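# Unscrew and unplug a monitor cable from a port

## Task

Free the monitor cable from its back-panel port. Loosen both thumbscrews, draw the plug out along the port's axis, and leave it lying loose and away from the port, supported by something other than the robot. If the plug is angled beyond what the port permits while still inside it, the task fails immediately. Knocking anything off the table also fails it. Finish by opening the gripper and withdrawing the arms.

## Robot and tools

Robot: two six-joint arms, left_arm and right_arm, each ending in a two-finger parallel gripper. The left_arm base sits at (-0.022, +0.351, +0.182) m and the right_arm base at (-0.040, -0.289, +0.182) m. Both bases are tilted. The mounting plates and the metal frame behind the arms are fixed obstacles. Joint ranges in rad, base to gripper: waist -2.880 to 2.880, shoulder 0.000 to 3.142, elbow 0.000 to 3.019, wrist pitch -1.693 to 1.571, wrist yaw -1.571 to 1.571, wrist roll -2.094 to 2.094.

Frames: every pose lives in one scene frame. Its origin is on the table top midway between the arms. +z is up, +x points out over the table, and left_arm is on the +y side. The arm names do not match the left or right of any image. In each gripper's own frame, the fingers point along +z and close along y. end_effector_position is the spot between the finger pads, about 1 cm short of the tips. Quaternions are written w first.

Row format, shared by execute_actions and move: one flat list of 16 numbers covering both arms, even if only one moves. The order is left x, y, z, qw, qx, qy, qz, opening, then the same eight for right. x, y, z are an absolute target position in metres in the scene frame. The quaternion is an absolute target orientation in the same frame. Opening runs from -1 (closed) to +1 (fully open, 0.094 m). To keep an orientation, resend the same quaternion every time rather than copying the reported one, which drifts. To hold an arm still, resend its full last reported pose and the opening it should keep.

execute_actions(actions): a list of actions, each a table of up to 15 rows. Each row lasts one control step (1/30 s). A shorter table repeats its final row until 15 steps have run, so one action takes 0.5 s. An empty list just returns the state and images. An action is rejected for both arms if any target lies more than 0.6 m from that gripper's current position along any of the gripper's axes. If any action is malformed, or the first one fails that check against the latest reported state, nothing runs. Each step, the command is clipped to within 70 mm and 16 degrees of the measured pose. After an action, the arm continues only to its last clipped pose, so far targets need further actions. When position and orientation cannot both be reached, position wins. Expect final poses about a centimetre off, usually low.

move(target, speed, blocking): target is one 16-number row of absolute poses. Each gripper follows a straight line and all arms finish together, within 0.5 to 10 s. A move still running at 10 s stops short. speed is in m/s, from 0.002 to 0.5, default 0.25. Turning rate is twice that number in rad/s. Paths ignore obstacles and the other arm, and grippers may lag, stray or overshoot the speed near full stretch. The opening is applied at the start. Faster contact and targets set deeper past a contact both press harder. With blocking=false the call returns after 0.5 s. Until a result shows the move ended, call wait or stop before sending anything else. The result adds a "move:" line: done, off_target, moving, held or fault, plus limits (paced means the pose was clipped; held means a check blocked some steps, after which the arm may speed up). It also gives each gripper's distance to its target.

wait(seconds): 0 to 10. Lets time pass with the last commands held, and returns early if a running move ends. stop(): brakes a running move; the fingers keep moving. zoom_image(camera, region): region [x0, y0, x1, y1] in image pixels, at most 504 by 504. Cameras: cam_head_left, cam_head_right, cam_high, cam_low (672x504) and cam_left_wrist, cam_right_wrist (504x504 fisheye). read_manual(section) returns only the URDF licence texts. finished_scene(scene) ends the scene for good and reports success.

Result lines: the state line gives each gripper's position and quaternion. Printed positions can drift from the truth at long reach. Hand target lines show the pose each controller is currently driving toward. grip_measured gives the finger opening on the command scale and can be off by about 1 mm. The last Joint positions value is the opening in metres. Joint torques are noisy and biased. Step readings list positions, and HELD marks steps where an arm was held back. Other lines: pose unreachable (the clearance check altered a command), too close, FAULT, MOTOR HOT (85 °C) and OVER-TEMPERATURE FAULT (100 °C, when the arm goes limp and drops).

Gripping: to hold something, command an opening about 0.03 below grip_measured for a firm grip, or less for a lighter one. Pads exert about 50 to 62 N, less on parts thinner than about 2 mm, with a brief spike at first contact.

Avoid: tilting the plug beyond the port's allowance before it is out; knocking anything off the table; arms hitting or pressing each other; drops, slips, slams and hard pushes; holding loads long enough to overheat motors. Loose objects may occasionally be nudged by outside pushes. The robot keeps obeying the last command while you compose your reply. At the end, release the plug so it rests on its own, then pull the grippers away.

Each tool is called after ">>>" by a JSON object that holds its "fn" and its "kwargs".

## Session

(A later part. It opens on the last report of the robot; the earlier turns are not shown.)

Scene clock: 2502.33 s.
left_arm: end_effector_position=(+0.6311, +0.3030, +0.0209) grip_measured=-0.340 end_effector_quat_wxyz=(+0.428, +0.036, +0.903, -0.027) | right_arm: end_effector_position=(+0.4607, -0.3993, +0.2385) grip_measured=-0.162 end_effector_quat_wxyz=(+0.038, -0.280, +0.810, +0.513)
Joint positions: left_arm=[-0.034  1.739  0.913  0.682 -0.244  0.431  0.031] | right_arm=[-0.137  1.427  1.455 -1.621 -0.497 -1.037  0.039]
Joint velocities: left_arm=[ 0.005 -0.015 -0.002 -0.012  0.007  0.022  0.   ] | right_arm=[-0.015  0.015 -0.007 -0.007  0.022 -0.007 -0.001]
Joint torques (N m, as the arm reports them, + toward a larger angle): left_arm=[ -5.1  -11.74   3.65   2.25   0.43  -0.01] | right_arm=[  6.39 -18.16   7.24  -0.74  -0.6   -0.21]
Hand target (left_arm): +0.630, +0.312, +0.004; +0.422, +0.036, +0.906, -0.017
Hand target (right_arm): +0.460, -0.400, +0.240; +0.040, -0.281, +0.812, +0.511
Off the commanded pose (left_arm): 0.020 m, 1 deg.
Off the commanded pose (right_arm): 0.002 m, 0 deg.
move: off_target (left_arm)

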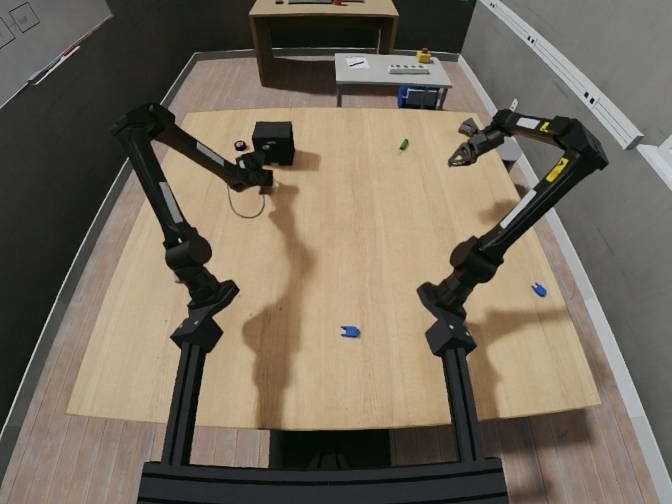

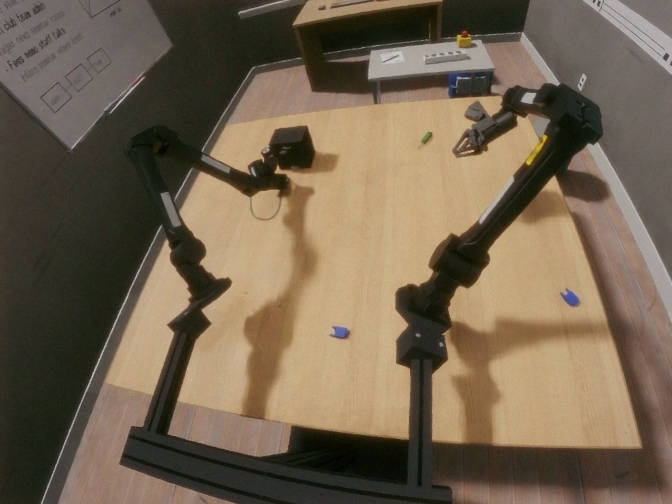

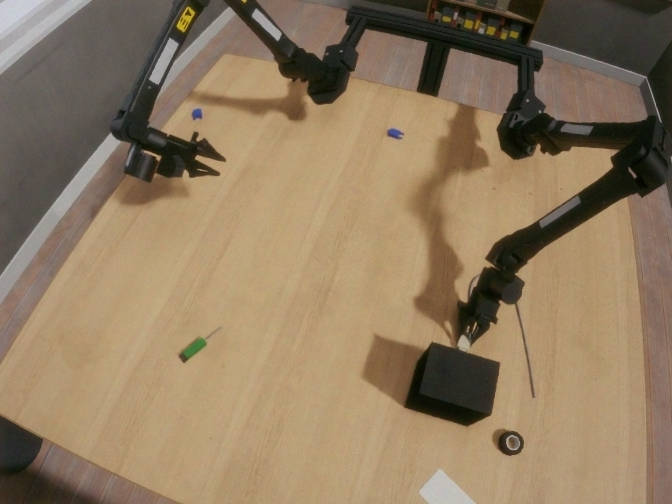

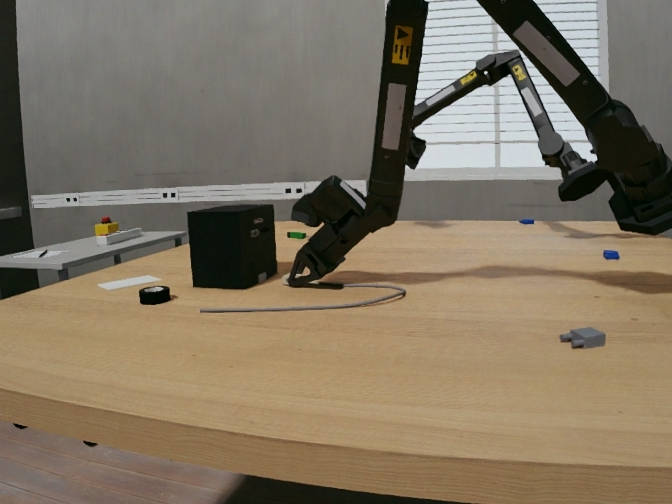

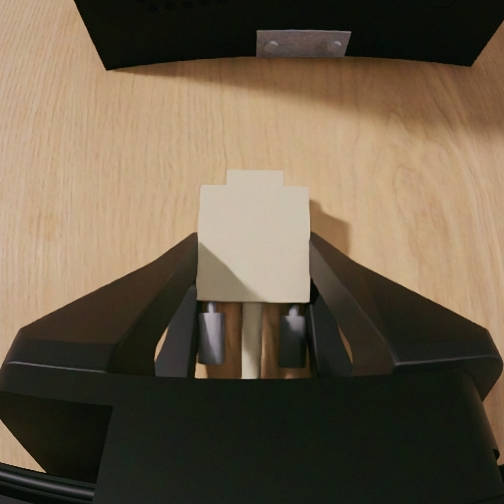

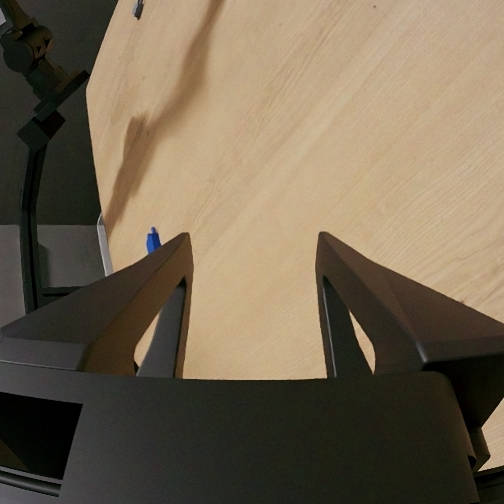

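>>> {"fn": "execute_actions", "kwargs": {"actions": [[[0.63,0.312,0.011,0.4223,0.0356,0.9056,-0.0166,-0.355,0.46,-0.4,0.24,0.04,-0.28,0.81,0.51,-0.16]],[[0.63,0.312,0.011,0.4223,0.0356,0.9056,-0.0166,-0.345,0.46,-0.4,0.24,0.04,-0.28,0.81,0.51,-0.16],[0.63,0.312,0.011,0.4223,0.0356,0.9056,-0.0166,-0.345,0.46,-0.4,0.24,0.04,-0.28,0.81,0.51,-0.16],[0.63,0.312,0.011,0.4223,0.0356,0.9056,-0.0166,-0.345,0.46,-0.4,0.24,0.04,-0.28,0.81,0.51,-0.16],[0.63,0.312,0.011,0.4223,0.0356,0.9056,-0.0166,-0.34,0.46,-0.4,0.24,0.04,-0.28,0.81,0.51,-0.16],[0.63,0.312,0.011,0.4223,0.0356,0.9056,-0.0166,-0.34,0.46,-0.4,0.24,0.04,-0.28,0.81,0.51,-0.16],[0.63,0.312,0.011,0.4223,0.0356,0.9056,-0.0166,-0.34,0.46,-0.4,0.24,0.04,-0.28,0.81,0.51,-0.16],[0.63,0.312,0.011,0.4223,0.0356,0.9056,-0.0166,-0.335,0.46,-0.4,0.24,0.04,-0.28,0.81,0.51,-0.16]],[[0.63,0.312,0.011,0.4223,0.0356,0.9056,-0.0166,-0.32,0.46,-0.4,0.24,0.04,-0.28,0.81,0.51,-0.16]],[[0.63,0.312,0.011,0.4223,0.0356,0.9056,-0.0166,-0.1,0.46,-0.4,0.24,0.04,-0.28,0.81,0.51,-0.16]]]}}

>>> {"fn": "zoom_image", "kwargs": {"camera": "cam_low", "region": [250, 240, 370, 310]}}

Scene clock: 2531.10 s.
left_arm: end_effector_position=(+0.6311, +0.3030, +0.0209) grip_measured=-0.102 end_effector_quat_wxyz=(+0.428, +0.036, +0.903, -0.027) | right_arm: end_effector_position=(+0.4607, -0.3993, +0.2385) grip_measured=-0.162 end_effector_quat_wxyz=(+0.038, -0.280, +0.810, +0.513)
Joint positions: left_arm=[-0.034  1.739  0.913  0.682 -0.244  0.432  0.042] | right_arm=[-0.137  1.427  1.455 -1.621 -0.497 -1.037  0.039]
Joint velocities: left_arm=[-0.015 -0.015  0.002  0.002  0.051 -0.066 -0.   ] | right_arm=[-0.005 -0.005 -0.012 -0.007  0.007  0.066  0.001]
Joint torques (N m, as the arm reports them, + toward a larger angle): left_arm=[ -5.68 -13.3    3.18   1.73   0.11  -0.02] | right_arm=[  6.42 -18.11   7.25  -0.72  -0.6   -0.21]
Hand target (left_arm): +0.630, +0.312, +0.011; +0.422, +0.036, +0.906, -0.017
Hand target (right_arm): +0.460, -0.400, +0.240; +0.040, -0.281, +0.812, +0.511
Off the commanded pose (left_arm): 0.013 m, 1 deg.
Off the commanded pose (right_arm): 0.002 m, 0 deg.
Step readings (end_effector_position; steps 1 to 15: 1st action; 16 to 30: 2nd action; 31 to 45: 3rd action; 46 to 60: 4th action):
0: left_arm (+0.6311, +0.3030, +0.0209) | right_arm (+0.4607, -0.3993, +0.2385)
1: left_arm (+0.6311, +0.3030, +0.0209) | right_arm (+0.4607, -0.3993, +0.2385)
2: left_arm (+0.6311, +0.3030, +0.0209) | right_arm (+0.4607, -0.3993, +0.2385)
4: left_arm (+0.6311, +0.3030, +0.0209) | right_arm (+0.4607, -0.3993, +0.2385)
8: left_arm (+0.6311, +0.3030, +0.0209) | right_arm (+0.4607, -0.3993, +0.2385)
15: left_arm (+0.6311, +0.3030, +0.0209) | right_arm (+0.4607, -0.3993, +0.2385)
16: left_arm (+0.6311, +0.3030, +0.0209) | right_arm (+0.4607, -0.3993, +0.2385)
17: left_arm (+0.6311, +0.3030, +0.0209) | right_arm (+0.4607, -0.3993, +0.2385)
19: left_arm (+0.6311, +0.3030, +0.0209) | right_arm (+0.4607, -0.3993, +0.2385)
23: left_arm (+0.6311, +0.3030, +0.0209) | right_arm (+0.4607, -0.3993, +0.2385)
30: left_arm (+0.6311, +0.3030, +0.0209) | right_arm (+0.4607, -0.3993, +0.2385)
31: left_arm (+0.6311, +0.3030, +0.0209) | right_arm (+0.4607, -0.3993, +0.2385)
32: left_arm (+0.6311, +0.3030, +0.0209) | right_arm (+0.4607, -0.3993, +0.2385)
34: left_arm (+0.6311, +0.3030, +0.0209) | right_arm (+0.4607, -0.3993, +0.2385)
38: left_arm (+0.6311, +0.3030, +0.0209) | right_arm (+0.4607, -0.3993, +0.2385)
45: left_arm (+0.6311, +0.3030, +0.0209) | right_arm (+0.4607, -0.3993, +0.2385)
46: left_arm (+0.6311, +0.3030, +0.0209) | right_arm (+0.4607, -0.3993, +0.2385)
47: left_arm (+0.6311, +0.3030, +0.0209) | right_arm (+0.4607, -0.3993, +0.2385)
49: left_arm (+0.6311, +0.3030, +0.0209) | right_arm (+0.4607, -0.3993, +0.2385)
53: left_arm (+0.6311, +0.3030, +0.0209) | right_arm (+0.4607, -0.3993, +0.2385)
60: end_effector_position above

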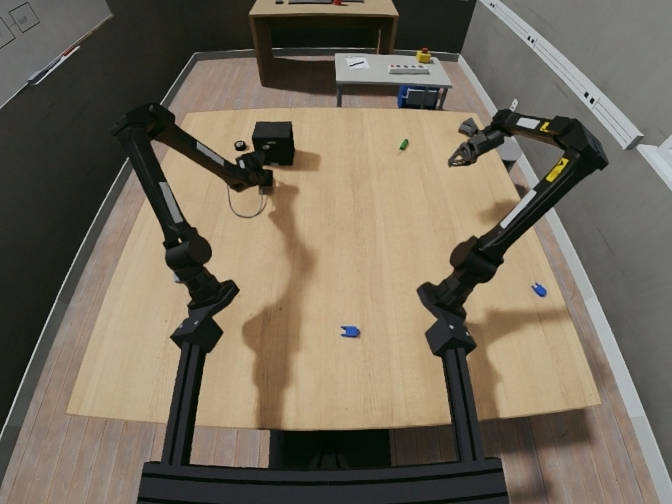

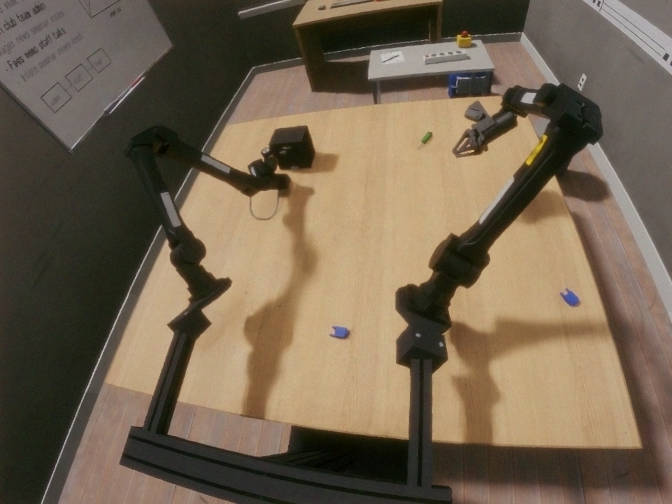

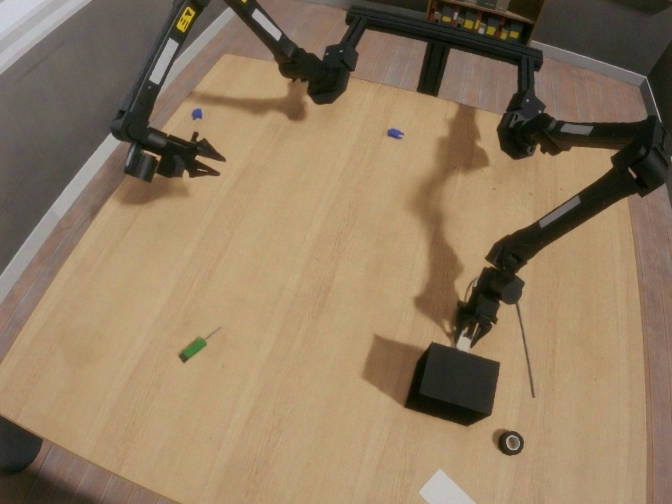

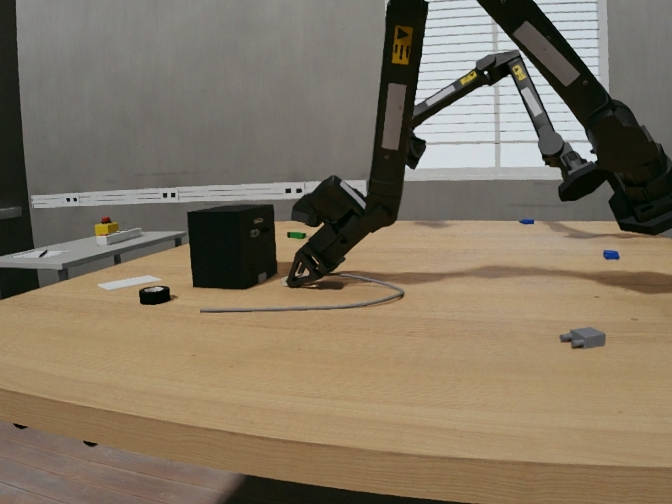

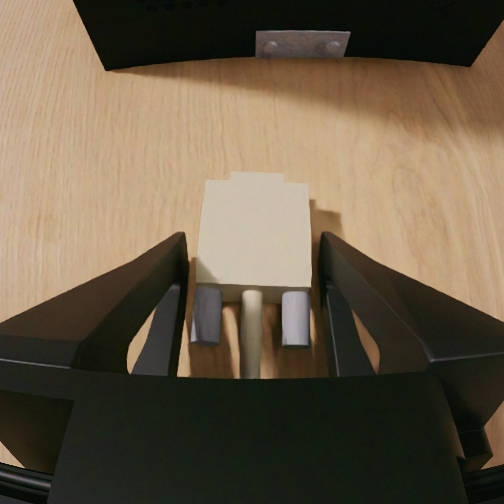

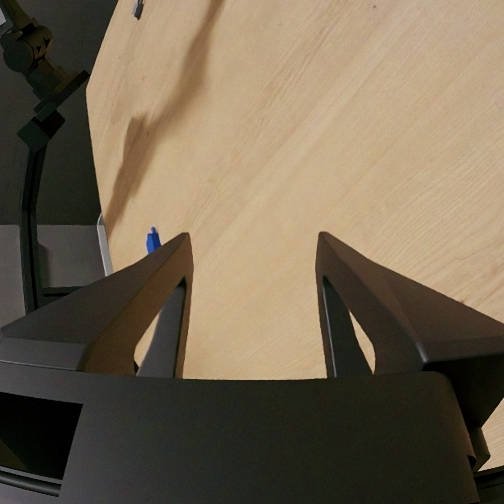

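Region (250, 240, 370, 310) of cam_low's 672x504 image, scaled by 4.200, with more detail than that image has; it fills the top 294 rows of this view, and the rest is white.

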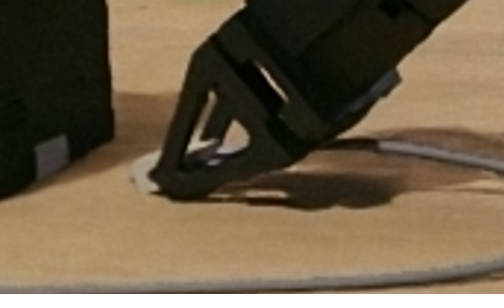

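>>> {"fn": "move", "kwargs": {"target": [0.63,0.312,0.1,0.4223,0.0356,0.9056,-0.0166,0.2,0.46,-0.4,0.24,0.04,-0.28,0.81,0.51,-0.16], "speed": 0.08}}

>>> {"fn": "zoom_image", "kwargs": {"camera": "cam_low", "region": [230, 200, 420, 320]}}

Scene clock: 2542.10 s.
left_arm: end_effector_position=(+0.6380, +0.3193, +0.1049) grip_measured=+0.199 end_effector_quat_wxyz=(+0.434, +0.030, +0.900, -0.011) | right_arm: end_effector_position=(+0.4607, -0.3993, +0.2385) grip_measured=-0.162 end_effector_quat_wxyz=(+0.038, -0.280, +0.810, +0.513)
Joint positions: left_arm=[-0.102  1.532  0.88   0.532 -0.337  0.432  0.056] | right_arm=[-0.137  1.427  1.455 -1.621 -0.497 -1.037  0.039]
Joint velocities: left_arm=[-0.005 -0.015 -0.002  0.007  0.066 -0.007  0.   ] | right_arm=[-0.015 -0.005 -0.027  0.002 -0.007  0.007 -0.   ]
Joint torques (N m, as the arm reports them, + toward a larger angle): left_arm=[ -7.05 -13.     3.3    0.83   0.1   -0.17] | right_arm=[  6.39 -18.16   7.25  -0.73  -0.6   -0.22]
Hand target (left_arm): +0.629, +0.312, +0.100; +0.422, +0.035, +0.906, -0.017
Hand target (right_arm): +0.460, -0.400, +0.240; +0.040, -0.281, +0.812, +0.511
Off the commanded pose (left_arm): 0.012 m, 2 deg.
Off the commanded pose (right_arm): 0.002 m, 0 deg.
move: off_target (left_arm)

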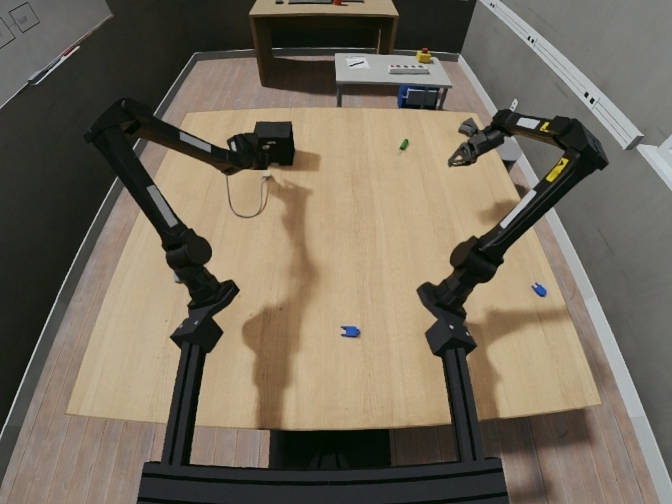

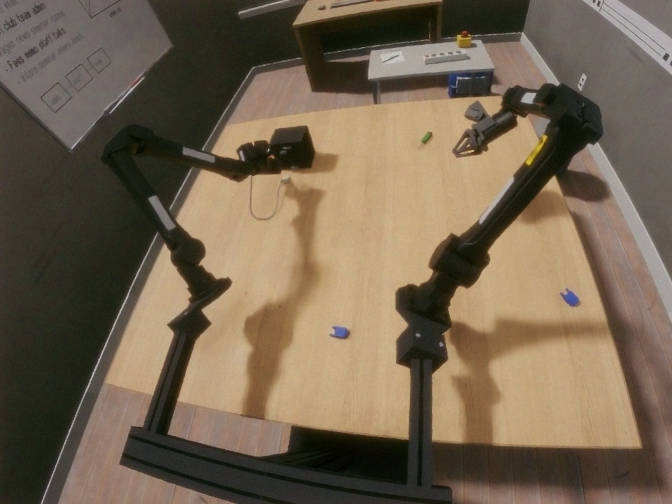

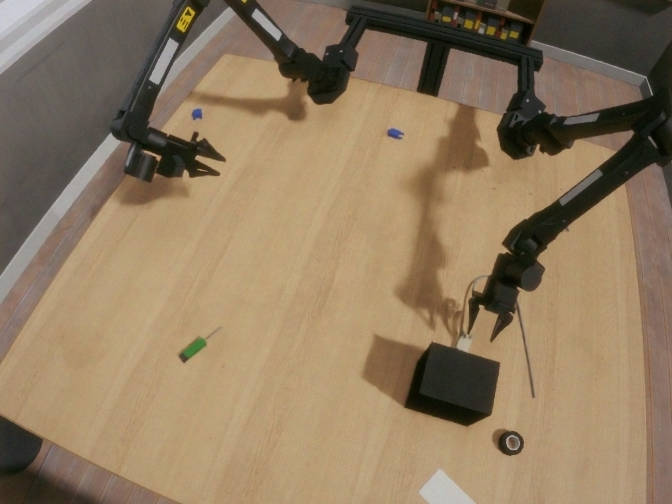

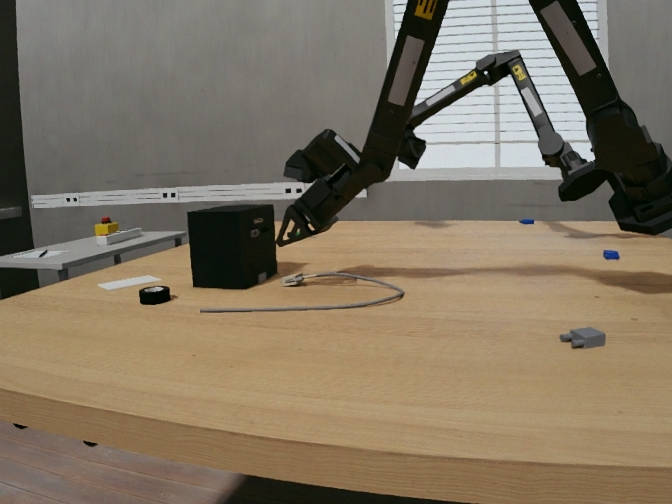

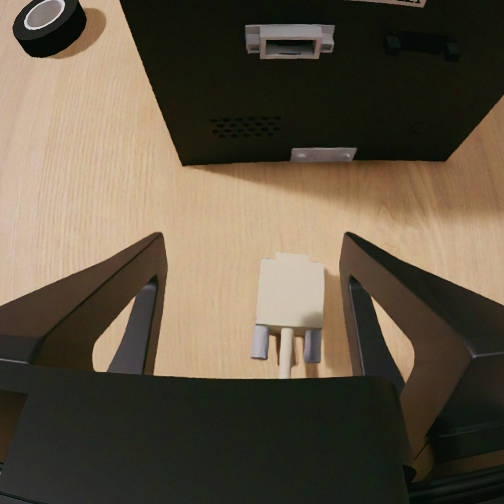

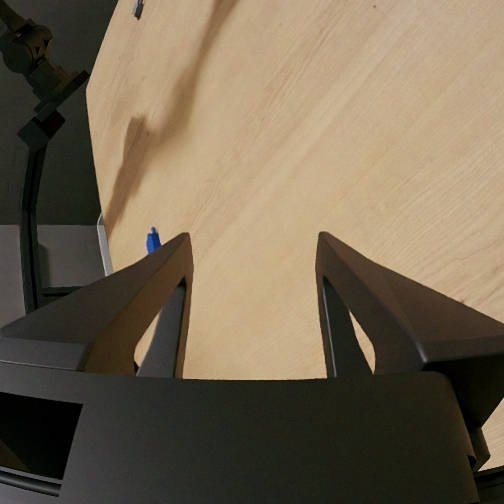

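Region (230, 200, 420, 320) of cam_low's 672x504 image, scaled by 2.653, with more detail than that image has; it fills the top 318 rows of this view, and the rest is white.

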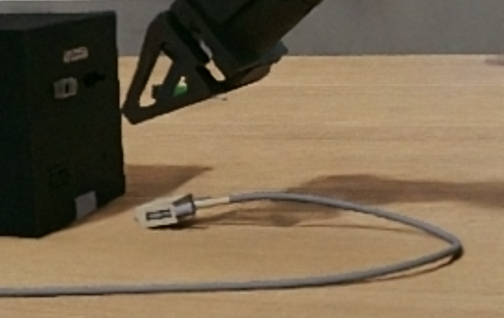

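The plug is lying free on the table, well clear of the port. Next I'm moving the arm away.

>>> {"fn": "move", "kwargs": {"target": [0.5,0.3,0.22,0.4223,0.0356,0.9056,-0.0166,0.2,0.46,-0.4,0.24,0.04,-0.28,0.81,0.51,-0.16], "speed": 0.2}}

Scene clock: 2547.10 s.
left_arm: end_effector_position=(+0.5073, +0.3026, +0.2270) grip_measured=+0.199 end_effector_quat_wxyz=(+0.434, +0.029, +0.900, -0.016) | right_arm: end_effector_position=(+0.4607, -0.3993, +0.2385) grip_measured=-0.162 end_effector_quat_wxyz=(+0.038, -0.280, +0.810, +0.513)
Joint positions: left_arm=[-0.379  1.082  0.554  0.384 -0.604  0.384  0.056] | right_arm=[-0.137  1.427  1.455 -1.621 -0.497 -1.037  0.039]
Joint velocities: left_arm=[-0.005  0.015 -0.007 -0.022  0.022  0.007 -0.001] | right_arm=[-0.024  0.005  0.007 -0.012 -0.081  0.007  0.   ]
Joint torques (N m, as the arm reports them, + toward a larger angle): left_arm=[-3.29 -6.54  4.84  0.72  0.07 -0.2 ] | right_arm=[  6.42 -18.14   7.23  -0.74  -0.6   -0.21]
Hand target (left_arm): +0.499, +0.299, +0.219; +0.421, +0.034, +0.906, -0.018
Hand target (right_arm): +0.460, -0.400, +0.240; +0.040, -0.281, +0.812, +0.511
Off the commanded pose (left_arm): 0.010 m, 2 deg.
Off the commanded pose (right_arm): 0.002 m, 0 deg.
move: done

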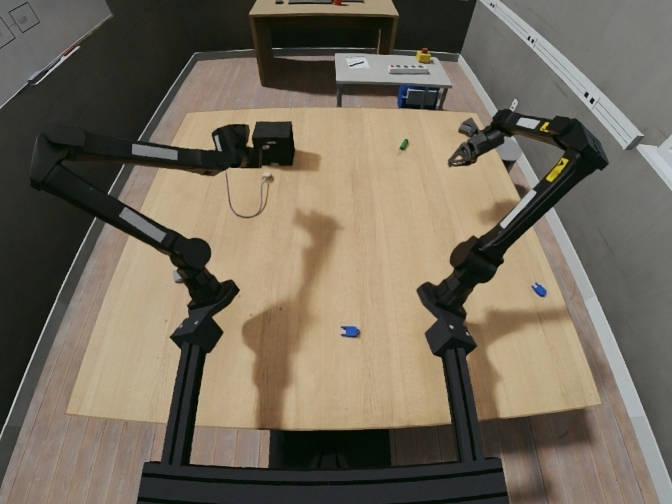

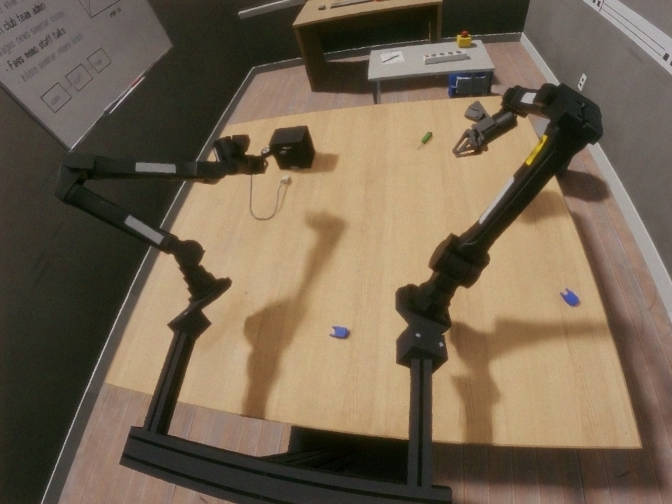

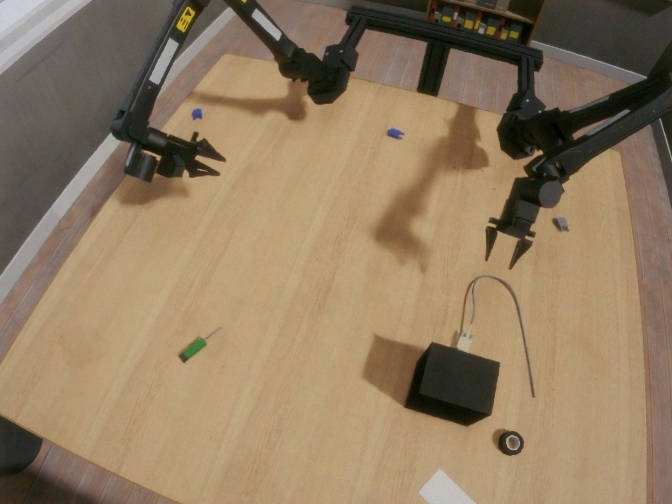

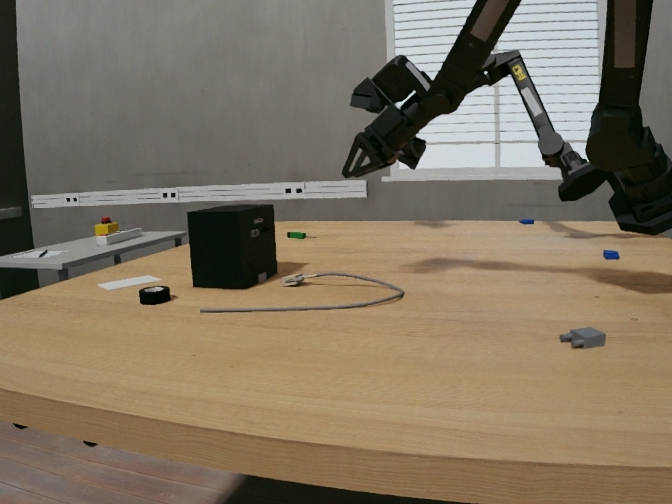

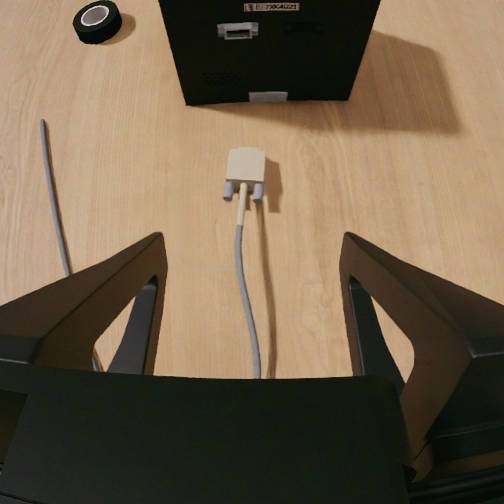

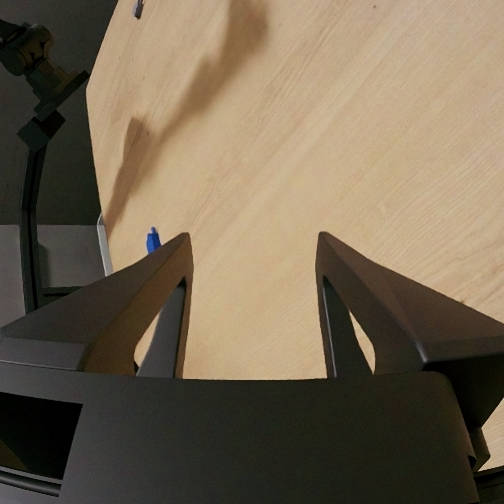

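>>> {"fn": "finished_scene", "kwargs": {"scene": 2}}

The scene is finished: the task was done.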